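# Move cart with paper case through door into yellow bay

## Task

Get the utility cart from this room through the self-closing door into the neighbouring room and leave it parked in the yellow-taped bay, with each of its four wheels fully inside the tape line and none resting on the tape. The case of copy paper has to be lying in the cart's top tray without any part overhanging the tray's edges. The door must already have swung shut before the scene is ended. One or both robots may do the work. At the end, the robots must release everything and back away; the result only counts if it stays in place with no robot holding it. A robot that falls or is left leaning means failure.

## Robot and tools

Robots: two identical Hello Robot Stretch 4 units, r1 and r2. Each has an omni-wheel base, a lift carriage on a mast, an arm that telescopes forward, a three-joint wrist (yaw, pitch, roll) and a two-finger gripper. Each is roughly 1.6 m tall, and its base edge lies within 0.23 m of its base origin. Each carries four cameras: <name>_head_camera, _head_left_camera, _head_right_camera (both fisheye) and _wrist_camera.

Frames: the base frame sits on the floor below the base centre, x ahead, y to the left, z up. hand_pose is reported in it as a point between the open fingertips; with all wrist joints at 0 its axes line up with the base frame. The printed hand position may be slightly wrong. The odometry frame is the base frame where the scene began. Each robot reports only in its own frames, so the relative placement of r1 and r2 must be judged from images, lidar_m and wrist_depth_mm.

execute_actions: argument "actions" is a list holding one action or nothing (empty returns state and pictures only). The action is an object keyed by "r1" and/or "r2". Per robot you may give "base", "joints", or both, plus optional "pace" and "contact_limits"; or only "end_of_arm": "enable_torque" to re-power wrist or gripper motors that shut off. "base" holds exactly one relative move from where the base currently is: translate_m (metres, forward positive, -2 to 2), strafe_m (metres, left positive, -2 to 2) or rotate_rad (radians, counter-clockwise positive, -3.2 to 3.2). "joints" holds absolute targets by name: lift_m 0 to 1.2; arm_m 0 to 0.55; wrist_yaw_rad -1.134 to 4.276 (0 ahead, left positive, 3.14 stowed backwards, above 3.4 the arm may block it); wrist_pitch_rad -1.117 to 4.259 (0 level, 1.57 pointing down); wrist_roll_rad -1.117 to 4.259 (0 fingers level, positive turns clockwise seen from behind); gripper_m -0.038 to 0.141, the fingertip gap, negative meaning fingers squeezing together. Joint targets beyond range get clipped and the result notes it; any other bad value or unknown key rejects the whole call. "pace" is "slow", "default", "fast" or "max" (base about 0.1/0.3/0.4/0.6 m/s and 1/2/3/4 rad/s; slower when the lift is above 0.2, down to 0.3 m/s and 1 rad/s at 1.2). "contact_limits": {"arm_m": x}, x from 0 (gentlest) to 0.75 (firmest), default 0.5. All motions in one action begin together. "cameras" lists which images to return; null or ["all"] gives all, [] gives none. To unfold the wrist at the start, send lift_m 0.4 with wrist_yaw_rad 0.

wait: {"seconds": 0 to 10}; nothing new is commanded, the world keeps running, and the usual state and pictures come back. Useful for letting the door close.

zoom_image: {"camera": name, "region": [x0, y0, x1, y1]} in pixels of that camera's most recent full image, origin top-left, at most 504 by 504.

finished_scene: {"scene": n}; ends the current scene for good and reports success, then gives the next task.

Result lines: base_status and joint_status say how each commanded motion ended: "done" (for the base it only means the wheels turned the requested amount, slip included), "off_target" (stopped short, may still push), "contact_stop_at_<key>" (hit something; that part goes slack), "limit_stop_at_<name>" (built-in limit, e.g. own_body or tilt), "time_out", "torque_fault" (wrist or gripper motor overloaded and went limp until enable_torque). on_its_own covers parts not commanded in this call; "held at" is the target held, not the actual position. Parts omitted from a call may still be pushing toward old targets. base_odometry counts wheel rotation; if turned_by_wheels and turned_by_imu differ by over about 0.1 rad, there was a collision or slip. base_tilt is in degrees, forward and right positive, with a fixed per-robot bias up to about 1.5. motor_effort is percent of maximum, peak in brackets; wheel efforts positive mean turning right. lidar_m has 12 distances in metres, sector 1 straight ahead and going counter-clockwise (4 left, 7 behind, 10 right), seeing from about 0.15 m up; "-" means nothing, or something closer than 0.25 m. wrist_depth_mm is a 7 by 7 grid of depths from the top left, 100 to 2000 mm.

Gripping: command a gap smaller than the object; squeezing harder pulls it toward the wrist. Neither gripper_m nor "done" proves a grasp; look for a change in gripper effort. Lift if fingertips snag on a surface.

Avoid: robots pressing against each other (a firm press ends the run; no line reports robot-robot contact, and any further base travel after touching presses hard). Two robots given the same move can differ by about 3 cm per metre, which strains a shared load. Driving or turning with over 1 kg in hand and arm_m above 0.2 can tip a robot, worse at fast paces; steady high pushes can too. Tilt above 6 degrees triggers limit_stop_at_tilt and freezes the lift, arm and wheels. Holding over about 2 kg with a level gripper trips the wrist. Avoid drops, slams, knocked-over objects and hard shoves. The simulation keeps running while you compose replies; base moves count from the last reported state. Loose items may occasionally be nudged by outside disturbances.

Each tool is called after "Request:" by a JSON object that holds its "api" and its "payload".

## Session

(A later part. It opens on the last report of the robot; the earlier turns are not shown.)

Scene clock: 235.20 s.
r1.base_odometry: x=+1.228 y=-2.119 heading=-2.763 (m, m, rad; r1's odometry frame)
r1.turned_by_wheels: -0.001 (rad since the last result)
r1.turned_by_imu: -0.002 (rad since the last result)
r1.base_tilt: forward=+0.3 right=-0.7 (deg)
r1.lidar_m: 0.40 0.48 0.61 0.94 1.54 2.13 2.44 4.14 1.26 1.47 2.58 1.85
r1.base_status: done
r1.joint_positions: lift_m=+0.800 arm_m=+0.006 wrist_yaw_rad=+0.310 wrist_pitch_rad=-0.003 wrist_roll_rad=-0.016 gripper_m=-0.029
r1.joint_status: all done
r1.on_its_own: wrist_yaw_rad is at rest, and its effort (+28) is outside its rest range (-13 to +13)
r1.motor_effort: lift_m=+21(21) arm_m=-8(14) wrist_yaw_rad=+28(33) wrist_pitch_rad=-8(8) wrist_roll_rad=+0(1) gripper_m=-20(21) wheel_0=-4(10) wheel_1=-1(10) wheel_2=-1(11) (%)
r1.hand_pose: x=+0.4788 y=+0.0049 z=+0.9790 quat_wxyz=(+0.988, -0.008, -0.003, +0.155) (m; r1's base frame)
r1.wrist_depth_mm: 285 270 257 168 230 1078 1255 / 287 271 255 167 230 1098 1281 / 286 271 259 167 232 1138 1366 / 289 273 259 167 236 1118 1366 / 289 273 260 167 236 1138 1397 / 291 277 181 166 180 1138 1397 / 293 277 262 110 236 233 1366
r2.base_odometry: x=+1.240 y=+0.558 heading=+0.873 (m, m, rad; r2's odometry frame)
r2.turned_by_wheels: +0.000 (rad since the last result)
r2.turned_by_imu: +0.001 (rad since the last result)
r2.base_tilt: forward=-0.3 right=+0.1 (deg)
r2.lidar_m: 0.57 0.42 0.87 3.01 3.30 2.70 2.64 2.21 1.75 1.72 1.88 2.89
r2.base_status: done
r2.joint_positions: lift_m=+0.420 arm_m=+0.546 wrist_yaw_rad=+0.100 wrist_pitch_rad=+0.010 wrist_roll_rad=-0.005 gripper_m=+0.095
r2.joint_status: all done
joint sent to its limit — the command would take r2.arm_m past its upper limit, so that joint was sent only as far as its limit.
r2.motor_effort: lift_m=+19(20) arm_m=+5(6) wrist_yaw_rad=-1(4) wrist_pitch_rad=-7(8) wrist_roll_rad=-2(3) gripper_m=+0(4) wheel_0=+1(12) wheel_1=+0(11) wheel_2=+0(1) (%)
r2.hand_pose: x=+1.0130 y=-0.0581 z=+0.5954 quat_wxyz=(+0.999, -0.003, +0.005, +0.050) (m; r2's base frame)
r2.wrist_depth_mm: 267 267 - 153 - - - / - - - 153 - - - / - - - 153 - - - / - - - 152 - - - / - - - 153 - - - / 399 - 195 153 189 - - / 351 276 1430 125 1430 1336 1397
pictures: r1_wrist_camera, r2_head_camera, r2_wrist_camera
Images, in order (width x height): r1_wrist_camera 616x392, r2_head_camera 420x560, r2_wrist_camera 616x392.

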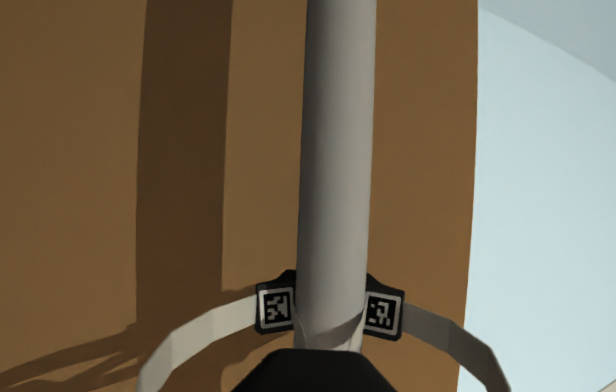

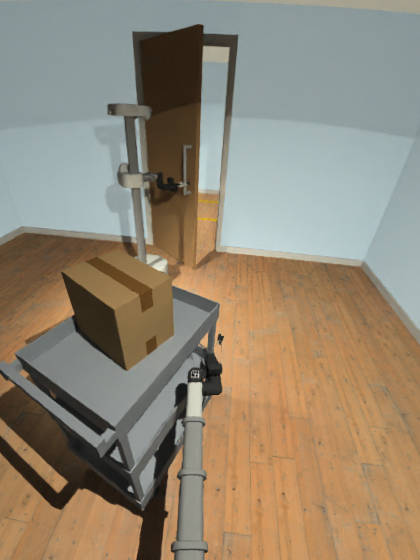

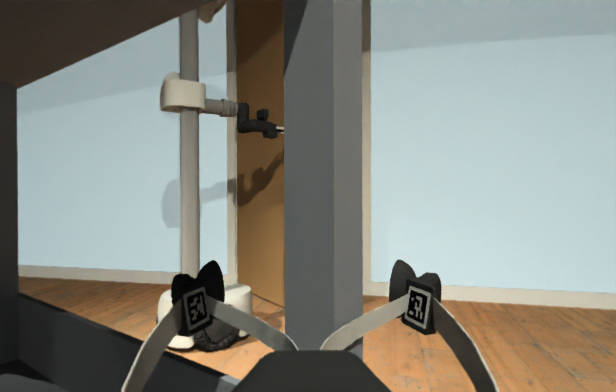

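Request:
{"api": "execute_actions", "payload": {"actions": [{"r1": {"base": {"translate_m": -0.58}, "joints": {"arm_m": 0.395}, "pace": "fast"}, "r2": {"base": {"translate_m": 0.38}, "joints": {"gripper_m": 0.075}, "pace": "default"}}], "cameras": ["r1_wrist_camera", "r2_head_camera", "r2_wrist_camera"]}}

Scene clock: 241.70 s.
r1.base_odometry: x=+1.767 y=-1.905 heading=-2.762 (m, m, rad; r1's odometry frame)
r1.turned_by_wheels: +0.001 (rad since the last result)
r1.turned_by_imu: -0.019 (rad since the last result)
r1.base_tilt: forward=+0.3 right=-0.7 (deg)
r1.lidar_m: 0.79 0.93 1.19 1.32 1.73 1.71 1.93 3.17 4.60 0.96 1.06 2.75
r1.base_status: done
r1.joint_positions: lift_m=+0.800 arm_m=+0.394 wrist_yaw_rad=+0.324 wrist_pitch_rad=-0.004 wrist_roll_rad=-0.016 gripper_m=-0.029
r1.joint_status: all done
r1.motor_effort: lift_m=+20(21) arm_m=+6(10) wrist_yaw_rad=-13(29) wrist_pitch_rad=-6(10) wrist_roll_rad=+0(0) gripper_m=-20(26) wheel_0=+5(11) wheel_1=+0(15) wheel_2=+3(26) (%)
r1.hand_pose: x=+0.8662 y=+0.0091 z=+0.9793 quat_wxyz=(+0.987, -0.008, -0.003, +0.161) (m; r1's base frame)
r1.wrist_depth_mm: 375 327 285 162 224 211 1499 / 379 327 283 163 225 213 1499 / 379 325 285 165 229 213 1499 / 379 327 285 166 229 216 1576 / 384 329 289 166 229 217 1618 / 382 332 181 167 184 217 1661 / 384 332 289 110 227 778 1576
r2.base_odometry: x=+1.484 y=+0.849 heading=+0.870 (m, m, rad; r2's odometry frame)
r2.turned_by_wheels: -0.002 (rad since the last result)
r2.turned_by_imu: -0.014 (rad since the last result)
r2.base_tilt: forward=-0.3 right=+0.0 (deg)
r2.lidar_m: 0.28 0.29 0.51 2.98 3.22 3.06 3.02 2.28 1.80 1.77 1.92 2.82
r2.base_status: done
r2.joint_positions: lift_m=+0.420 arm_m=+0.546 wrist_yaw_rad=+0.090 wrist_pitch_rad=+0.010 wrist_roll_rad=-0.006 gripper_m=+0.075
r2.joint_status: all done
r2.on_its_own: wrist_yaw_rad is at rest, and its effort (+29) is outside its rest range (-13 to +13)
r2.motor_effort: lift_m=+18(18) arm_m=+5(6) wrist_yaw_rad=+29(42) wrist_pitch_rad=-5(6) wrist_roll_rad=-2(2) gripper_m=-4(6) wheel_0=-14(22) wheel_1=-7(15) wheel_2=-10(18) (%)
r2.hand_pose: x=+1.0124 y=-0.0611 z=+0.5954 quat_wxyz=(+0.999, -0.003, +0.005, +0.045) (m; r2's base frame)
r2.wrist_depth_mm: - - 1983 121 1921 1921 1863 / - - 1708 121 1921 1921 1808 / - - - 121 1983 1921 1808 / - - - 121 1983 1863 1808 / - - - 121 1983 1863 1808 / - - 192 122 192 1863 1756 / 1430 1336 1397 113 1336 1308 1430
pictures: r1_wrist_camera, r2_head_camera, r2_wrist_camera
Images, in order (width x height): r1_wrist_camera 616x392, r2_head_camera 420x560, r2_wrist_camera 616x392.

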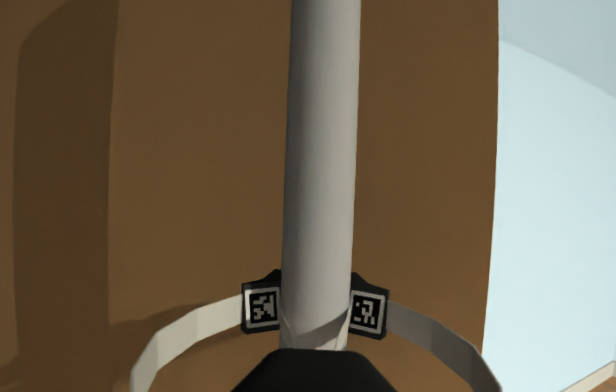

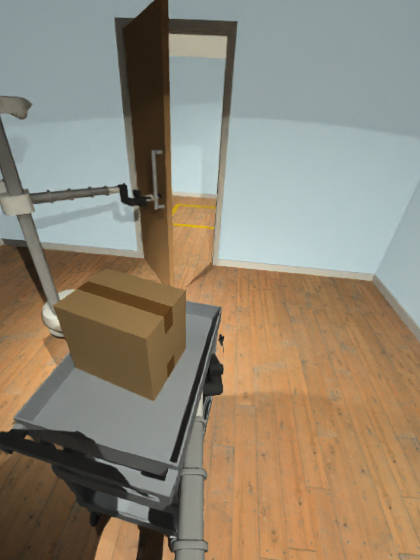

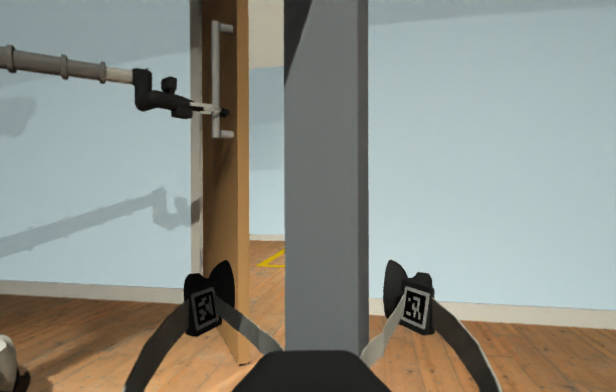

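Request:
{"api": "zoom_image", "payload": {"camera": "r2_head_camera", "region": [0, 280, 280, 560]}}

Request:
{"api": "zoom_image", "payload": {"camera": "r2_head_camera", "region": [130, 180, 250, 300]}}

Region (0, 280, 280, 560) of r2_head_camera's 420x560 image, scaled by 1.800, with more detail than that image has.

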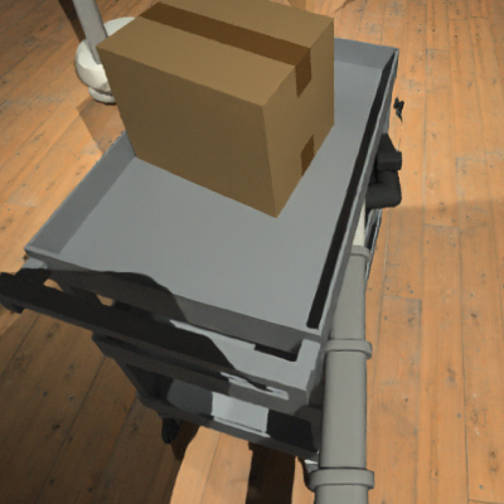

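Region (130, 180, 250, 300) of r2_head_camera's 420x560 image, scaled by 4.200, with more detail than that image has.

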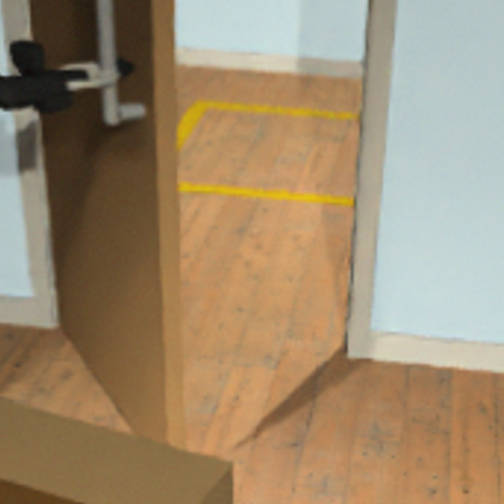

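Request:
{"api": "execute_actions", "payload": {"actions": [{"r1": {"base": {"strafe_m": 0.088}, "joints": {"arm_m": 0.172, "wrist_yaw_rad": 0.285}, "pace": "default"}, "r2": {"base": {"translate_m": 1.2}, "joints": {"gripper_m": 0.09, "wrist_yaw_rad": 0.105}, "pace": "fast"}}], "cameras": ["r1_wrist_camera", "r2_head_camera", "r2_wrist_camera", "r1_head_right_camera"]}}

Scene clock: 258.07 s.
r1.base_odometry: x=+1.799 y=-1.987 heading=-2.762 (m, m, rad; r1's odometry frame)
r1.turned_by_wheels: +0.000 (rad since the last result)
r1.turned_by_imu: -0.005 (rad since the last result)
r1.base_tilt: forward=+0.4 right=-0.7 (deg)
r1.lidar_m: 0.54 0.77 1.11 1.27 1.67 1.65 1.84 3.07 4.68 3.70 0.62 0.58
r1.base_status: done
r1.joint_positions: lift_m=+0.800 arm_m=+0.173 wrist_yaw_rad=+0.287 wrist_pitch_rad=-0.003 wrist_roll_rad=-0.017 gripper_m=-0.029
r1.joint_status: all done
r1.motor_effort: lift_m=+20(20) arm_m=-7(15) wrist_yaw_rad=-5(58) wrist_pitch_rad=-8(11) wrist_roll_rad=+0(0) gripper_m=-20(25) wheel_0=+1(18) wheel_1=-1(8) wheel_2=+3(11) (%)
r1.hand_pose: x=+0.6456 y=-0.0022 z=+0.9791 quat_wxyz=(+0.990, -0.008, -0.003, +0.143) (m; r1's base frame)
r1.wrist_depth_mm: 634 452 334 162 220 193 1808 / 647 442 336 163 220 193 1863 / 640 445 332 163 221 194 1863 / 647 445 332 165 220 194 1921 / 654 449 334 167 228 194 1808 / 654 452 182 167 184 193 569 / 647 455 327 110 222 185 525
r2.base_odometry: x=+2.258 y=+1.766 heading=+0.870 (m, m, rad; r2's odometry frame)
r2.turned_by_wheels: +0.000 (rad since the last result)
r2.turned_by_imu: -0.003 (rad since the last result)
r2.base_tilt: forward=-0.3 right=+0.1 (deg)
r2.lidar_m: 0.29 0.30 0.51 2.84 3.07 4.29 - 2.45 1.92 1.90 2.07 1.63
r2.base_status: done
r2.joint_positions: lift_m=+0.420 arm_m=+0.546 wrist_yaw_rad=+0.105 wrist_pitch_rad=+0.010 wrist_roll_rad=-0.006 gripper_m=+0.090
r2.joint_status: all done
r2.motor_effort: lift_m=+18(18) arm_m=+5(5) wrist_yaw_rad=+1(31) wrist_pitch_rad=-3(9) wrist_roll_rad=-2(3) gripper_m=-2(2) wheel_0=-2(12) wheel_1=-2(6) wheel_2=+2(26) (%)
r2.hand_pose: x=+1.0133 y=-0.0568 z=+0.5955 quat_wxyz=(+0.999, -0.003, +0.005, +0.052) (m; r2's base frame)
r2.wrist_depth_mm: 904 - - 124 798 759 732 / 904 - - 124 798 768 732 / 891 - - 124 788 768 732 / 891 - - 124 798 768 741 / 904 - - 124 798 768 741 / 878 - 1708 125 211 768 741 / 891 1336 1308 115 798 768 741
pictures: r1_head_right_camera, r1_wrist_camera, r2_head_camera, r2_wrist_camera
Images, in order (width x height): r1_head_right_camera 420x672, r1_wrist_camera 616x392, r2_head_camera 420x560, r2_wrist_camera 616x392.

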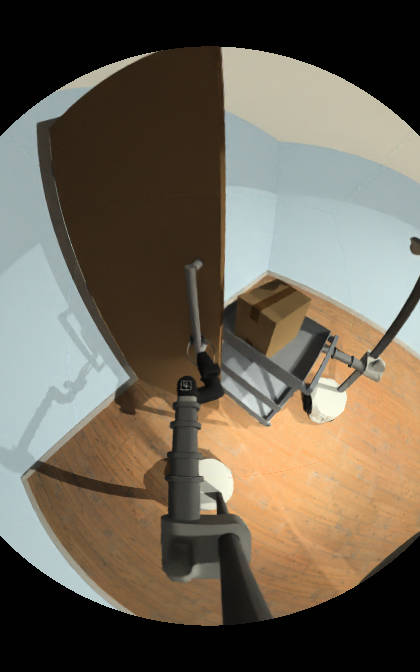

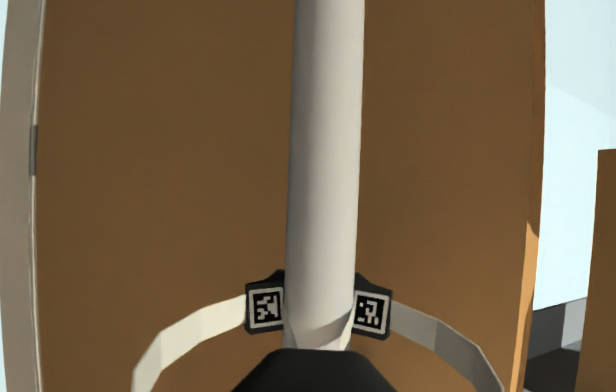

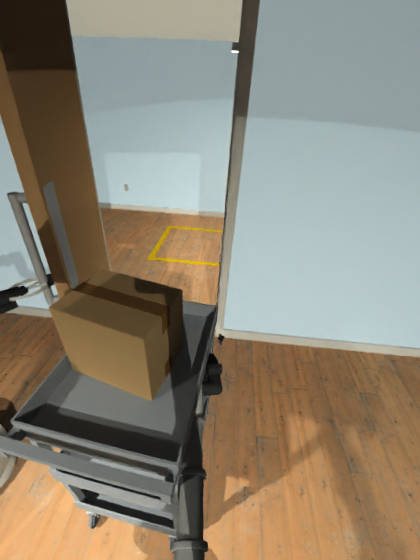

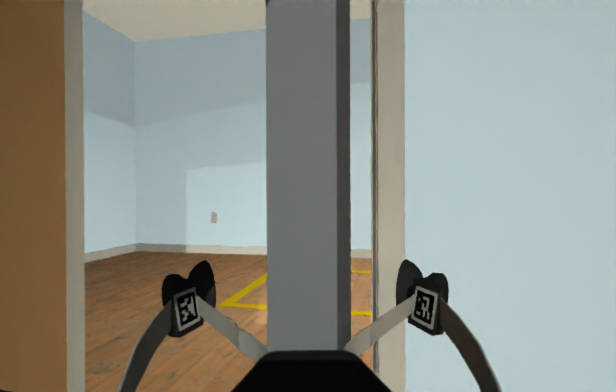

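Request:
{"api": "zoom_image", "payload": {"camera": "r2_head_camera", "region": [80, 190, 260, 370]}}

Request:
{"api": "zoom_image", "payload": {"camera": "r2_head_camera", "region": [0, 300, 260, 560]}}

Region (80, 190, 260, 370) of r2_head_camera's 420x560 image, scaled by 2.800, with more detail than that image has.

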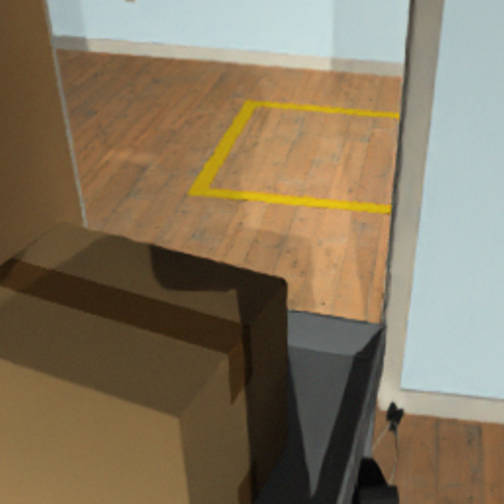

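Region (0, 300, 260, 560) of r2_head_camera's 420x560 image, scaled by 1.938, with more detail than that image has.

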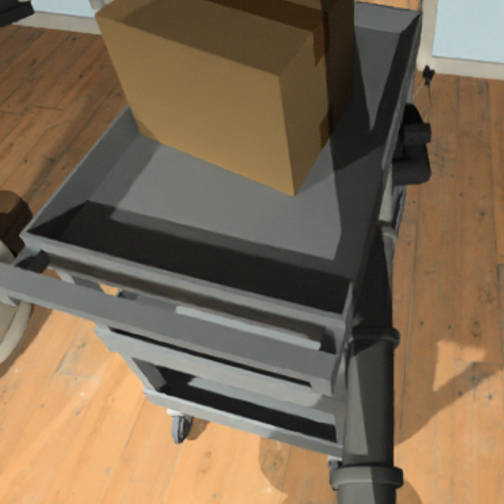

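Request:
{"api": "execute_actions", "payload": {"actions": [{"r1": {"base": {"strafe_m": 0.098}, "joints": {"arm_m": 0.033}, "pace": "default"}, "r2": {"base": {"translate_m": -0.24}, "joints": {"gripper_m": 0.096, "arm_m": 0.0}, "pace": "max"}}], "cameras": ["r1_wrist_camera", "r2_head_camera", "r2_wrist_camera"]}}

Scene clock: 269.43 s.
r1.base_odometry: x=+1.835 y=-2.077 heading=-2.762 (m, m, rad; r1's odometry frame)
r1.turned_by_wheels: -0.001 (rad since the last result)
r1.turned_by_imu: -0.003 (rad since the last result)
r1.base_tilt: forward=+0.4 right=-0.7 (deg)
r1.lidar_m: 0.42 0.68 1.05 1.19 1.59 1.59 1.77 2.93 4.74 1.25 0.68 0.49
r1.base_status: done
r1.joint_positions: lift_m=+0.800 arm_m=+0.034 wrist_yaw_rad=+0.281 wrist_pitch_rad=-0.003 wrist_roll_rad=-0.017 gripper_m=-0.029
r1.joint_status: all done
r1.motor_effort: lift_m=+20(20) arm_m=-8(16) wrist_yaw_rad=+13(23) wrist_pitch_rad=-7(11) wrist_roll_rad=+0(1) gripper_m=-19(24) wheel_0=-5(16) wheel_1=-2(7) wheel_2=-2(5) (%)
r1.hand_pose: x=+0.5067 y=-0.0041 z=+0.9792 quat_wxyz=(+0.990, -0.008, -0.003, +0.140) (m; r1's base frame)
r1.wrist_depth_mm: 768 750 421 165 216 186 - / 768 723 415 165 224 186 165 / 778 715 415 165 224 187 165 / 778 699 413 165 223 187 168 / 778 707 413 165 223 187 167 / 788 715 182 166 180 185 166 / 809 723 394 110 220 169 167
r2.base_odometry: x=+2.103 y=+1.583 heading=+0.870 (m, m, rad; r2's odometry frame)
r2.turned_by_wheels: +0.000 (rad since the last result)
r2.turned_by_imu: +0.000 (rad since the last result)
r2.base_tilt: forward=-0.2 right=-0.1 (deg)
r2.lidar_m: 0.36 0.30 0.50 2.88 3.11 4.04 4.04 2.41 1.91 1.88 2.04 1.86
r2.base_status: done
r2.joint_positions: lift_m=+0.420 arm_m=+0.001 wrist_yaw_rad=+0.105 wrist_pitch_rad=+0.010 wrist_roll_rad=-0.006 gripper_m=+0.096
r2.joint_status: all done
r2.motor_effort: lift_m=+19(19) arm_m=-5(21) wrist_yaw_rad=+1(2) wrist_pitch_rad=-6(6) wrist_roll_rad=-2(2) gripper_m=-2(1) wheel_0=+1(10) wheel_1=+1(12) wheel_2=-1(21) (%)
r2.hand_pose: x=+0.4679 y=-0.0568 z=+0.5953 quat_wxyz=(+0.999, -0.003, +0.005, +0.052) (m; r2's base frame)
r2.wrist_depth_mm: 264 264 332 - 1618 1499 1430 / 397 394 399 521 1576 1499 1464 / 976 788 - 661 1576 1499 1430 / 1008 1160 - - 1576 1537 1464 / 917 820 778 715 1576 1537 1464 / 585 597 195 521 197 1499 1430 / 399 262 324 125 1464 1336 1397
pictures: r1_wrist_camera, r2_head_camera, r2_wrist_camera
Images, in order (width x height): r1_wrist_camera 616x392, r2_head_camera 420x560, r2_wrist_camera 616x392.

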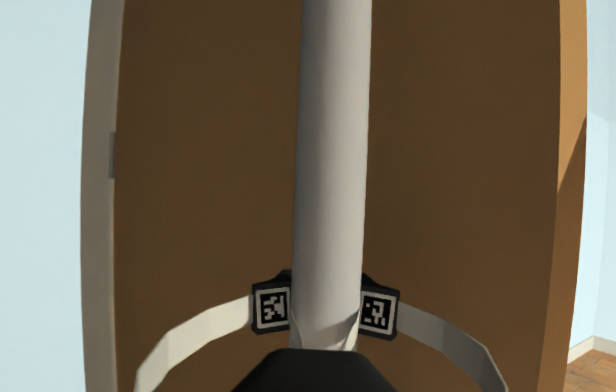

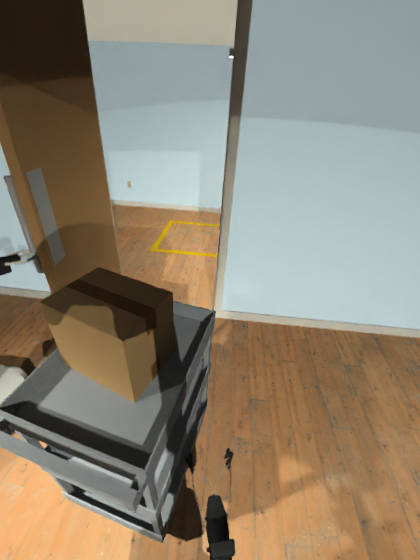

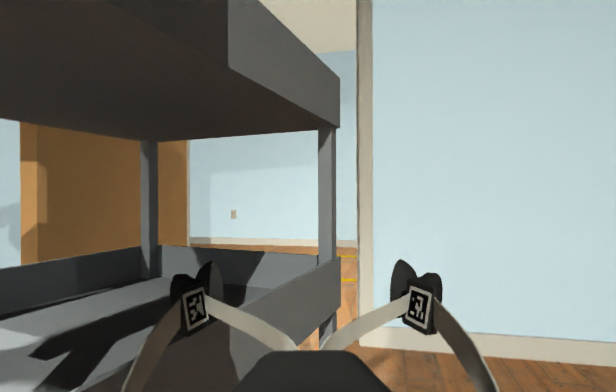

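Request:
{"api": "zoom_image", "payload": {"camera": "r2_head_camera", "region": [0, 300, 260, 560]}}

Request:
{"api": "execute_actions", "payload": {"actions": [], "cameras": ["r1_head_right_camera", "r1_head_camera", "r2_head_right_camera", "r2_head_left_camera"]}}

Region (0, 300, 260, 560) of r2_head_camera's 420x560 image, scaled by 1.938, with more detail than that image has.

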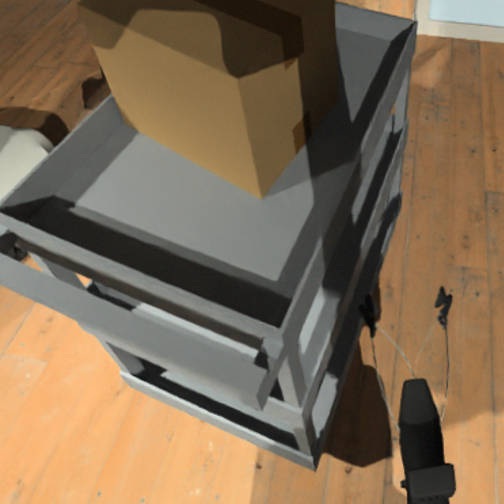

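Scene clock: 270.57 s.
r1.base_odometry: x=+1.835 y=-2.077 heading=-2.762 (m, m, rad; r1's odometry frame)
r1.turned_by_wheels: +0.000 (rad since the last result)
r1.turned_by_imu: +0.000 (rad since the last result)
r1.base_tilt: forward=+0.3 right=-0.6 (deg)
r1.lidar_m: 0.42 0.70 1.03 1.19 1.59 1.58 1.79 2.92 4.73 1.28 0.68 0.51
r1.base_status: done
r1.joint_positions: lift_m=+0.800 arm_m=+0.034 wrist_yaw_rad=+0.280 wrist_pitch_rad=-0.003 wrist_roll_rad=-0.017 gripper_m=-0.029
r1.joint_status: all done
r1.motor_effort: lift_m=+20(20) arm_m=-8(16) wrist_yaw_rad=+13(23) wrist_pitch_rad=-7(11) wrist_roll_rad=+0(1) gripper_m=-18(24) wheel_0=-5(16) wheel_1=-1(7) wheel_2=-3(5) (%)
r1.hand_pose: x=+0.5067 y=-0.0041 z=+0.9792 quat_wxyz=(+0.990, -0.008, -0.003, +0.140) (m; r1's base frame)
r1.wrist_depth_mm: 768 750 418 165 219 186 - / 778 723 413 164 224 186 165 / 768 715 413 165 224 186 165 / 788 707 410 165 223 186 167 / 778 715 410 165 223 186 167 / 788 707 182 165 181 185 166 / 788 723 387 110 220 169 167
r2.base_odometry: x=+2.103 y=+1.583 heading=+0.870 (m, m, rad; r2's odometry frame)
r2.turned_by_wheels: +0.000 (rad since the last result)
r2.turned_by_imu: +0.000 (rad since the last result)
r2.base_tilt: forward=-0.3 right=+0.1 (deg)
r2.lidar_m: 0.36 0.30 0.47 2.88 3.08 4.04 4.01 2.41 1.91 1.87 2.05 1.87
r2.base_status: done
r2.joint_positions: lift_m=+0.420 arm_m=+0.001 wrist_yaw_rad=+0.105 wrist_pitch_rad=+0.010 wrist_roll_rad=-0.006 gripper_m=+0.096
r2.joint_status: all done
r2.motor_effort: lift_m=+19(19) arm_m=-5(21) wrist_yaw_rad=+1(2) wrist_pitch_rad=-6(6) wrist_roll_rad=-2(2) gripper_m=-3(1) wheel_0=+1(10) wheel_1=+1(12) wheel_2=-1(21) (%)
r2.hand_pose: x=+0.4679 y=-0.0568 z=+0.5953 quat_wxyz=(+0.999, -0.003, +0.005, +0.052) (m; r2's base frame)
r2.wrist_depth_mm: 262 264 332 - 1576 1537 1464 / 394 397 397 525 1576 1499 1464 / 976 798 - 668 1618 1499 1430 / 1008 1160 - - 1576 1499 1464 / 917 820 788 715 1576 1464 1430 / 591 597 195 521 198 1499 1430 / 399 263 322 125 1430 1336 1397
pictures: r1_head_camera, r1_head_right_camera, r2_head_left_camera, r2_head_right_camera
Images, in order (width x height): r1_head_camera 420x560, r1_head_right_camera 420x672, r2_head_left_camera 420x672, r2_head_right_camera 420x672.

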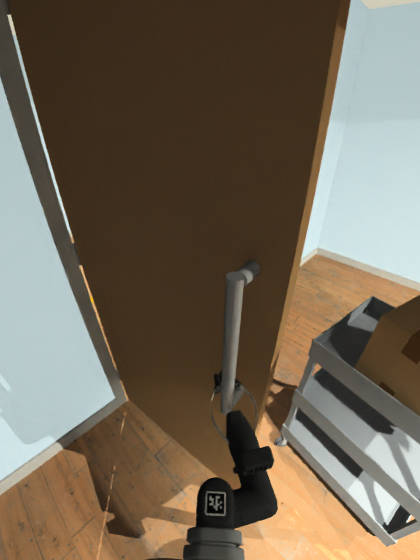

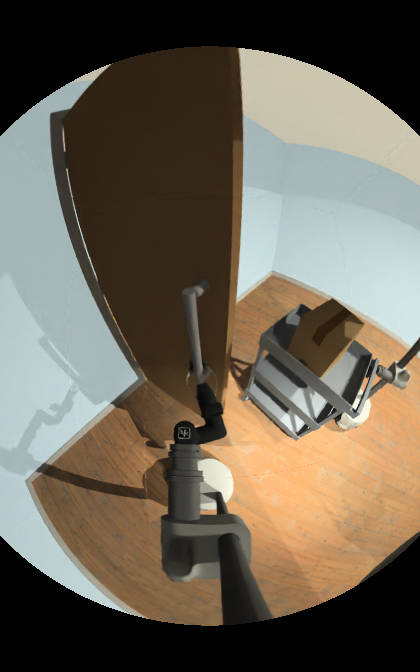

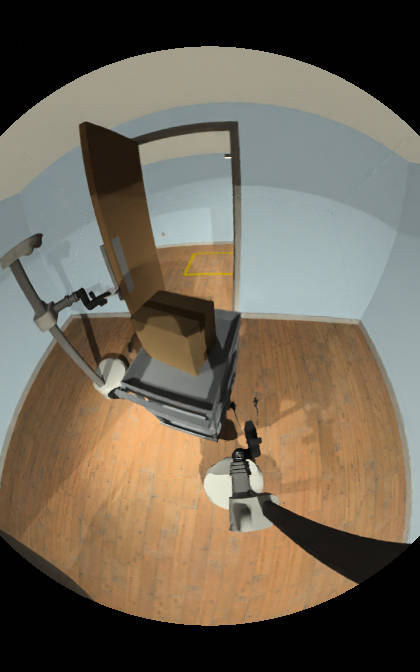

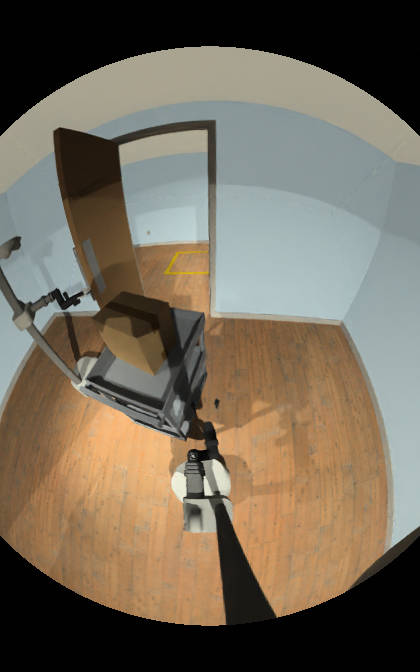

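Request:
{"api": "execute_actions", "payload": {"actions": []}}

Scene clock: 273.37 s.
r1.base_odometry: x=+1.835 y=-2.077 heading=-2.762 (m, m, rad; r1's odometry frame)
r1.turned_by_wheels: +0.000 (rad since the last result)
r1.turned_by_imu: -0.001 (rad since the last result)
r1.base_tilt: forward=+0.3 right=-0.7 (deg)
r1.lidar_m: 0.41 0.69 1.05 1.18 1.59 1.58 1.79 2.94 4.71 1.28 0.69 0.49
r1.base_status: done
r1.joint_positions: lift_m=+0.800 arm_m=+0.034 wrist_yaw_rad=+0.280 wrist_pitch_rad=-0.003 wrist_roll_rad=-0.017 gripper_m=-0.029
r1.joint_status: all done
r1.motor_effort: lift_m=+20(20) arm_m=-8(16) wrist_yaw_rad=+12(23) wrist_pitch_rad=-7(11) wrist_roll_rad=+0(1) gripper_m=-17(24) wheel_0=-4(16) wheel_1=-1(7) wheel_2=-2(5) (%)
r1.hand_pose: x=+0.5067 y=-0.0041 z=+0.9792 quat_wxyz=(+0.990, -0.008, -0.003, +0.140) (m; r1's base frame)
r1.wrist_depth_mm: 778 750 418 165 219 186 - / 768 732 415 164 223 186 165 / 778 723 415 164 223 187 166 / 778 715 415 165 224 187 168 / 788 707 413 165 223 186 167 / 798 707 182 166 180 184 166 / 798 723 392 110 221 169 167
r2.base_odometry: x=+2.103 y=+1.583 heading=+0.870 (m, m, rad; r2's odometry frame)
r2.turned_by_wheels: +0.000 (rad since the last result)
r2.turned_by_imu: +0.001 (rad since the last result)
r2.base_tilt: forward=-0.1 right=+0.0 (deg)
r2.lidar_m: 0.34 0.29 0.50 2.88 3.10 4.04 4.01 2.44 1.92 1.88 2.04 1.85
r2.base_status: done
r2.joint_positions: lift_m=+0.420 arm_m=+0.001 wrist_yaw_rad=+0.105 wrist_pitch_rad=+0.010 wrist_roll_rad=-0.006 gripper_m=+0.096
r2.joint_status: all done
r2.motor_effort: lift_m=+19(19) arm_m=-5(21) wrist_yaw_rad=+0(2) wrist_pitch_rad=-6(6) wrist_roll_rad=-3(2) gripper_m=-4(1) wheel_0=+1(10) wheel_1=+0(12) wheel_2=-1(21) (%)
r2.hand_pose: x=+0.4679 y=-0.0568 z=+0.5953 quat_wxyz=(+0.999, -0.003, +0.005, +0.052) (m; r2's base frame)
r2.wrist_depth_mm: 264 264 332 - 1618 1499 1430 / 394 394 394 525 1618 1499 1430 / 946 798 - 668 1576 1537 1430 / 1008 1160 - - 1576 1499 1430 / 917 809 788 715 1618 1499 1397 / 585 597 195 517 197 1464 1430 / 397 263 322 125 1464 1366 1430
pictures: r1_head_camera, r1_head_left_camera, r1_head_right_camera, r1_wrist_camera, r2_head_camera, r2_head_left_camera, r2_head_right_camera, r2_wrist_camera
Images, in order (width x height): r1_head_camera 420x560, r1_head_left_camera 420x672, r1_head_right_camera 420x672, r1_wrist_camera 616x392, r2_head_camera 420x560, r2_head_left_camera 420x672, r2_head_right_camera 420x672, r2_wrist_camera 616x392.

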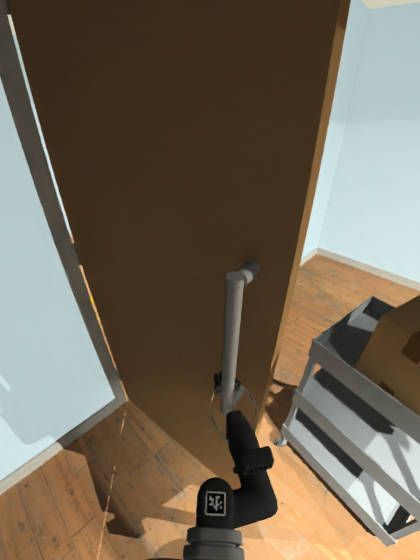

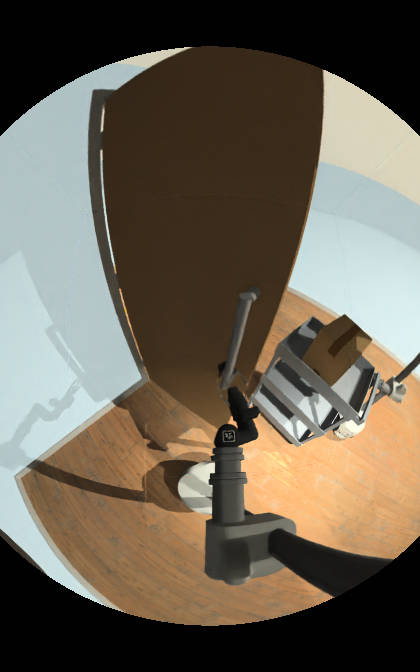

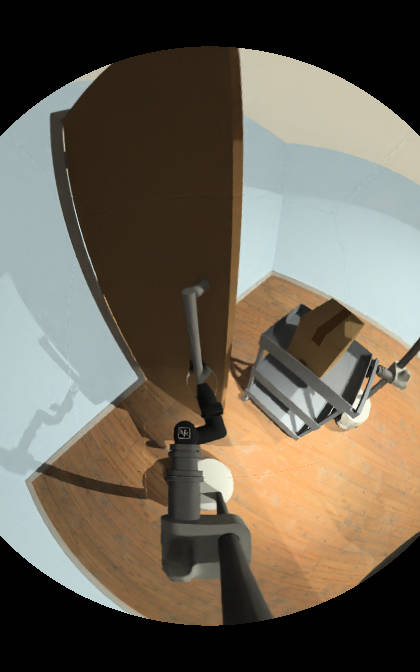

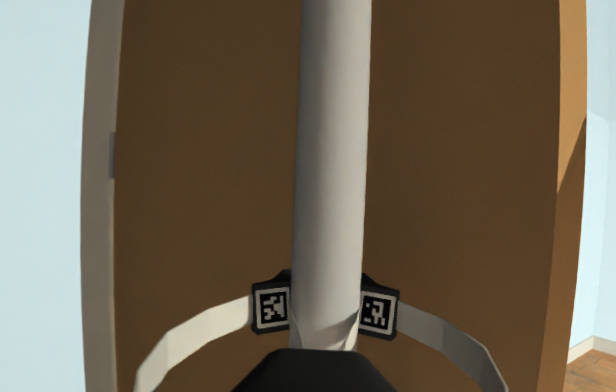

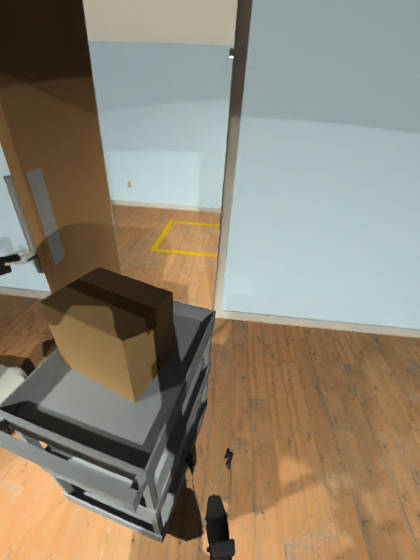

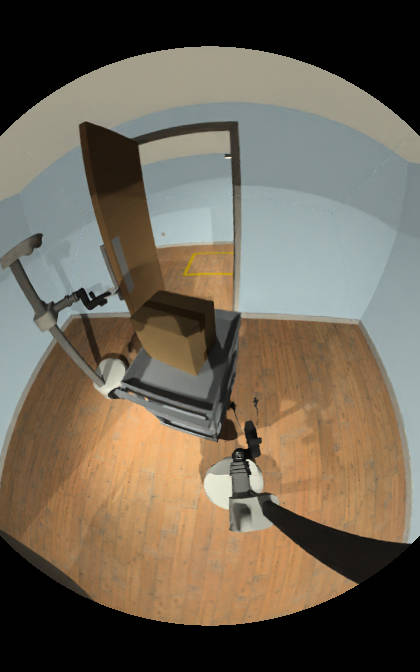

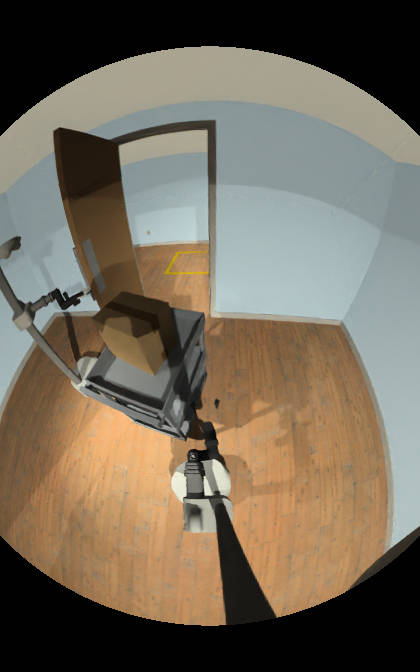

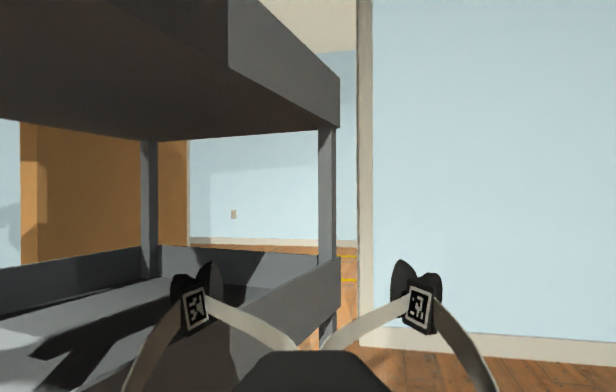

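Request:
{"api": "zoom_image", "payload": {"camera": "r2_wrist_camera", "region": [100, 90, 400, 340]}}

Request:
{"api": "zoom_image", "payload": {"camera": "r2_head_camera", "region": [0, 260, 300, 560]}}

Request:
{"api": "zoom_image", "payload": {"camera": "r1_head_camera", "region": [220, 280, 420, 560]}}

Region (100, 90, 400, 340) of r2_wrist_camera's 616x392 image, scaled by 1.680.

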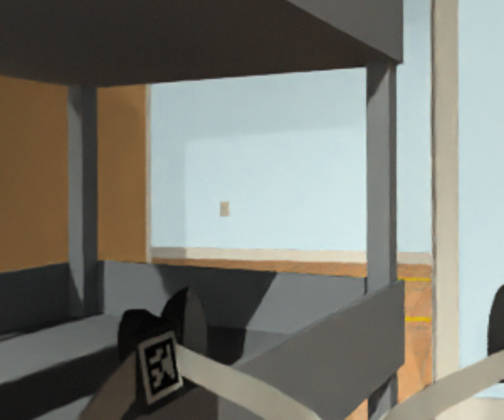

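Region (0, 260, 300, 560) of r2_head_camera's 420x560 image, scaled by 1.680, with more detail than that image has.

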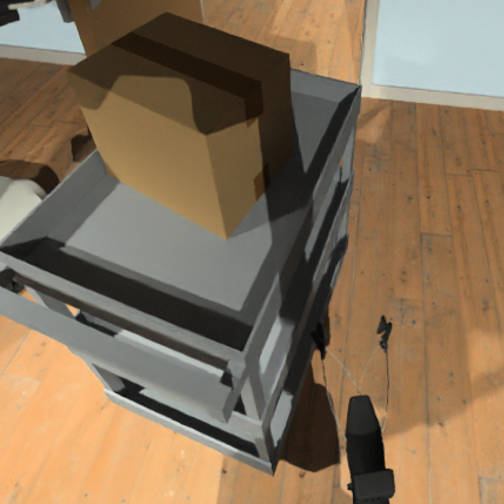

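Region (220, 280, 420, 560) of r1_head_camera's 420x560 image, scaled by 1.800, with more detail than that image has; it fills the left 360 columns of this view, and the rest is white.

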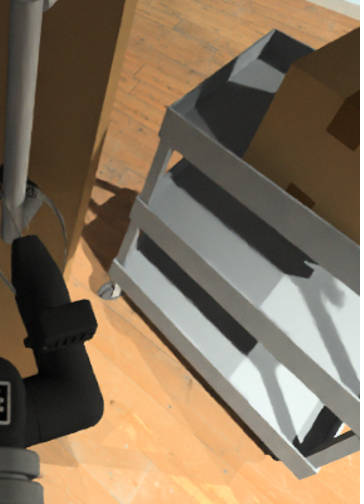

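Request:
{"api": "zoom_image", "payload": {"camera": "r2_head_camera", "region": [100, 190, 250, 330]}}

Region (100, 190, 250, 330) of r2_head_camera's 420x560 image, scaled by 3.360, with more detail than that image has; it fills the top 470 rows of this view, and the rest is white.

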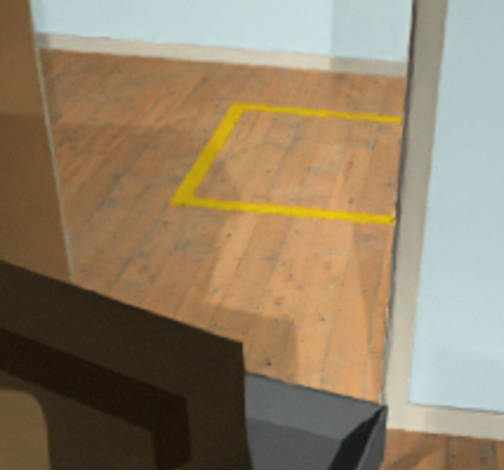

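Request:
{"api": "execute_actions", "payload": {"actions": [{"r2": {"base": {"translate_m": -0.16}, "pace": "max"}}], "cameras": ["r2_head_camera", "r2_wrist_camera"]}}

Scene clock: 325.20 s.
r1.base_odometry: x=+1.835 y=-2.077 heading=-2.762 (m, m, rad; r1's odometry frame)
r1.turned_by_wheels: +0.000 (rad since the last result)
r1.turned_by_imu: -0.002 (rad since the last result)
r1.base_tilt: forward=+0.2 right=-0.6 (deg)
r1.lidar_m: 0.41 0.70 1.04 1.22 1.59 1.59 1.80 2.96 4.72 1.36 0.67 0.47
r1.base_status: not commanded
r1.joint_positions: lift_m=+0.800 arm_m=+0.034 wrist_yaw_rad=+0.280 wrist_pitch_rad=-0.003 wrist_roll_rad=-0.017 gripper_m=-0.029
r1.joint_status: not commanded
r1.motor_effort: lift_m=+20(20) arm_m=-8(8) wrist_yaw_rad=+13(13) wrist_pitch_rad=-7(7) wrist_roll_rad=+0(0) gripper_m=-19(19) wheel_0=-4(5) wheel_1=-1(1) wheel_2=-3(3) (%)
r1.hand_pose: x=+0.5067 y=-0.0042 z=+0.9792 quat_wxyz=(+0.990, -0.008, -0.003, +0.140) (m; r1's base frame)
r1.wrist_depth_mm: 759 741 418 166 220 185 - / 778 723 418 164 223 186 165 / 778 715 418 165 223 187 165 / 778 707 415 165 224 187 167 / 788 707 415 165 222 187 167 / 788 707 181 166 181 185 167 / 809 732 389 110 220 169 167
r2.base_odometry: x=+2.000 y=+1.460 heading=+0.870 (m, m, rad; r2's odometry frame)
r2.turned_by_wheels: +0.000 (rad since the last result)
r2.turned_by_imu: +0.001 (rad since the last result)
r2.base_tilt: forward=-0.3 right=+0.1 (deg)
r2.lidar_m: 0.47 0.44 1.37 2.88 3.13 3.87 3.83 2.39 1.90 1.86 2.01 2.04
r2.base_status: done
r2.joint_positions: lift_m=+0.420 arm_m=+0.001 wrist_yaw_rad=+0.105 wrist_pitch_rad=+0.010 wrist_roll_rad=-0.006 gripper_m=+0.096
r2.joint_status: not commanded
r2.motor_effort: lift_m=+19(19) arm_m=-5(5) wrist_yaw_rad=+0(1) wrist_pitch_rad=-8(7) wrist_roll_rad=-2(2) gripper_m=-2(2) wheel_0=+0(9) wheel_1=+1(8) wheel_2=-1(10) (%)
r2.hand_pose: x=+0.4679 y=-0.0567 z=+0.5953 quat_wxyz=(+0.999, -0.003, +0.005, +0.052) (m; r2's base frame)
r2.wrist_depth_mm: 273 300 413 - 1756 1618 1618 / 329 359 442 707 1708 1618 1576 / 564 661 798 809 1708 1661 1618 / - 1336 - - 1756 1661 1618 / 647 842 946 878 1756 1661 1618 / 544 539 195 707 197 1708 1576 / 272 278 410 124 1397 1366 1430
pictures: r2_head_camera, r2_wrist_camera
Images, in order (width x height): r2_head_camera 420x560, r2_wrist_camera 616x392.

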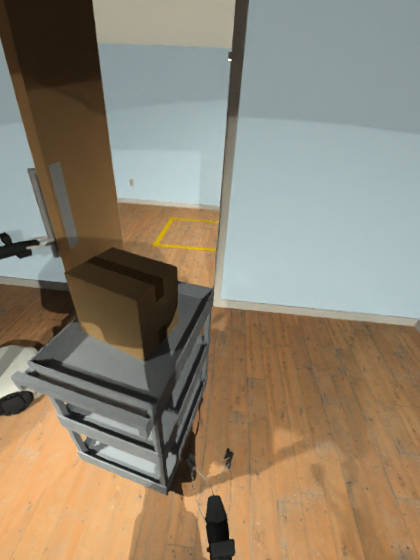

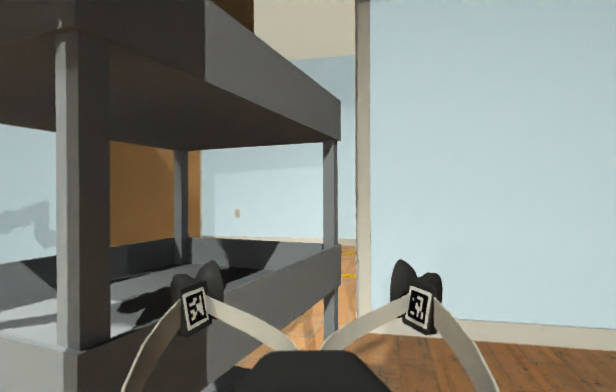

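Request:
{"api": "execute_actions", "payload": {"actions": [{"r2": {"base": {"strafe_m": 0.30}, "pace": "max"}}], "cameras": ["r2_head_camera", "r2_wrist_camera", "r2_head_right_camera"]}}

Scene clock: 329.73 s.
r1.base_odometry: x=+1.835 y=-2.077 heading=-2.762 (m, m, rad; r1's odometry frame)
r1.turned_by_wheels: +0.000 (rad since the last result)
r1.turned_by_imu: -0.001 (rad since the last result)
r1.base_tilt: forward=+0.3 right=-0.6 (deg)
r1.lidar_m: 0.41 0.70 1.04 1.20 1.60 1.59 1.79 2.95 4.70 1.15 0.68 0.50
r1.base_status: not commanded
r1.joint_positions: lift_m=+0.800 arm_m=+0.034 wrist_yaw_rad=+0.280 wrist_pitch_rad=-0.003 wrist_roll_rad=-0.017 gripper_m=-0.029
r1.joint_status: not commanded
r1.motor_effort: lift_m=+20(20) arm_m=-8(8) wrist_yaw_rad=+13(13) wrist_pitch_rad=-6(7) wrist_roll_rad=+1(0) gripper_m=-20(19) wheel_0=-5(4) wheel_1=-1(1) wheel_2=-2(2) (%)
r1.hand_pose: x=+0.5067 y=-0.0042 z=+0.9792 quat_wxyz=(+0.990, -0.008, -0.003, +0.140) (m; r1's base frame)
r1.wrist_depth_mm: 768 750 418 165 218 185 - / 768 732 415 164 222 186 165 / 768 723 413 165 224 187 165 / 778 715 415 165 223 187 168 / 778 715 413 165 223 186 167 / 798 715 181 166 181 185 166 / 788 723 392 110 221 169 167
r2.base_odometry: x=+1.771 y=+1.654 heading=+0.870 (m, m, rad; r2's odometry frame)
r2.turned_by_wheels: +0.000 (rad since the last result)
r2.turned_by_imu: +0.002 (rad since the last result)
r2.base_tilt: forward=-0.2 right=-0.1 (deg)
r2.lidar_m: 0.44 0.56 1.25 2.59 2.81 3.83 3.82 2.78 2.21 2.16 2.34 0.45
r2.base_status: done
r2.joint_positions: lift_m=+0.420 arm_m=+0.001 wrist_yaw_rad=+0.105 wrist_pitch_rad=+0.010 wrist_roll_rad=-0.006 gripper_m=+0.096
r2.joint_status: not commanded
r2.motor_effort: lift_m=+19(19) arm_m=-5(5) wrist_yaw_rad=+0(2) wrist_pitch_rad=-8(7) wrist_roll_rad=-2(3) gripper_m=-3(4) wheel_0=+0(12) wheel_1=+0(13) wheel_2=-1(1) (%)
r2.hand_pose: x=+0.4679 y=-0.0567 z=+0.5953 quat_wxyz=(+0.999, -0.003, +0.005, +0.053) (m; r2's base frame)
r2.wrist_depth_mm: 389 359 320 290 267 244 1618 / - 394 397 399 397 247 1618 / - - 1118 809 820 246 1618 / - - 1366 - - 248 1576 / - - 1042 931 904 247 1576 / 1808 382 195 591 197 245 1618 / 917 359 322 125 262 239 1397
pictures: r2_head_camera, r2_head_right_camera, r2_wrist_camera
Images, in order (width x height): r2_head_camera 420x560, r2_head_right_camera 420x672, r2_wrist_camera 616x392.

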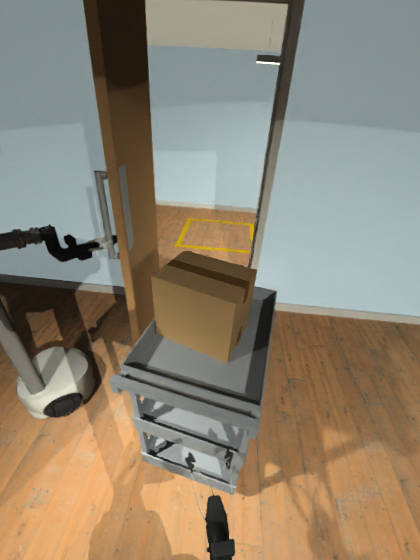

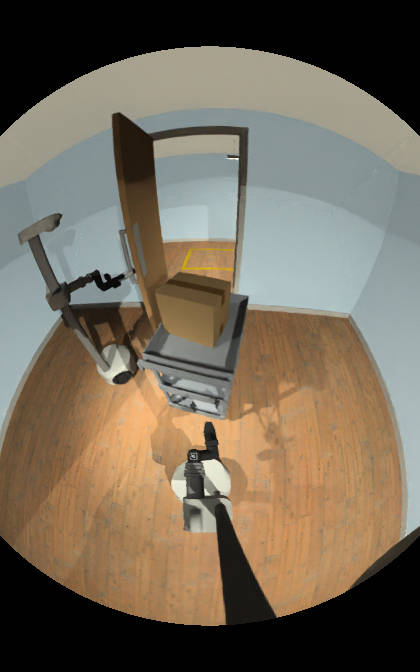

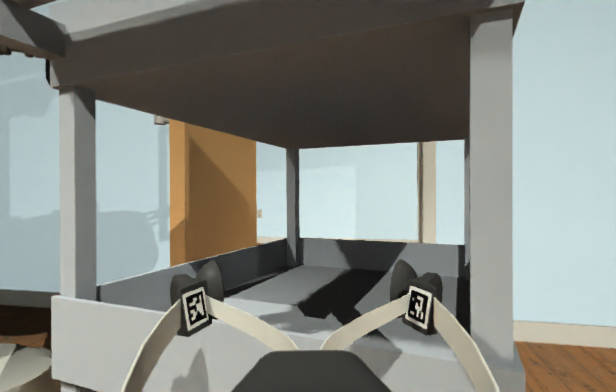

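Request:
{"api": "zoom_image", "payload": {"camera": "r2_head_camera", "region": [140, 190, 290, 320]}}

Region (140, 190, 290, 320) of r2_head_camera's 420x560 image, scaled by 3.360, with more detail than that image has; it fills the top 437 rows of this view, and the rest is white.

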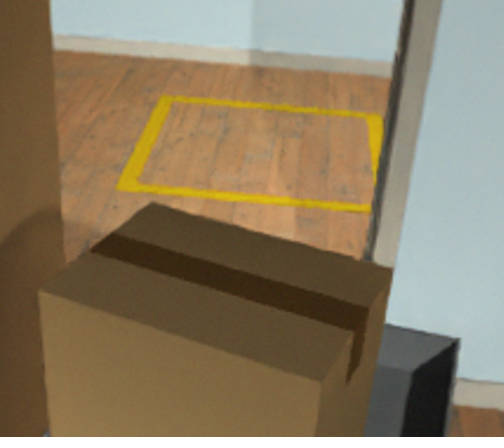

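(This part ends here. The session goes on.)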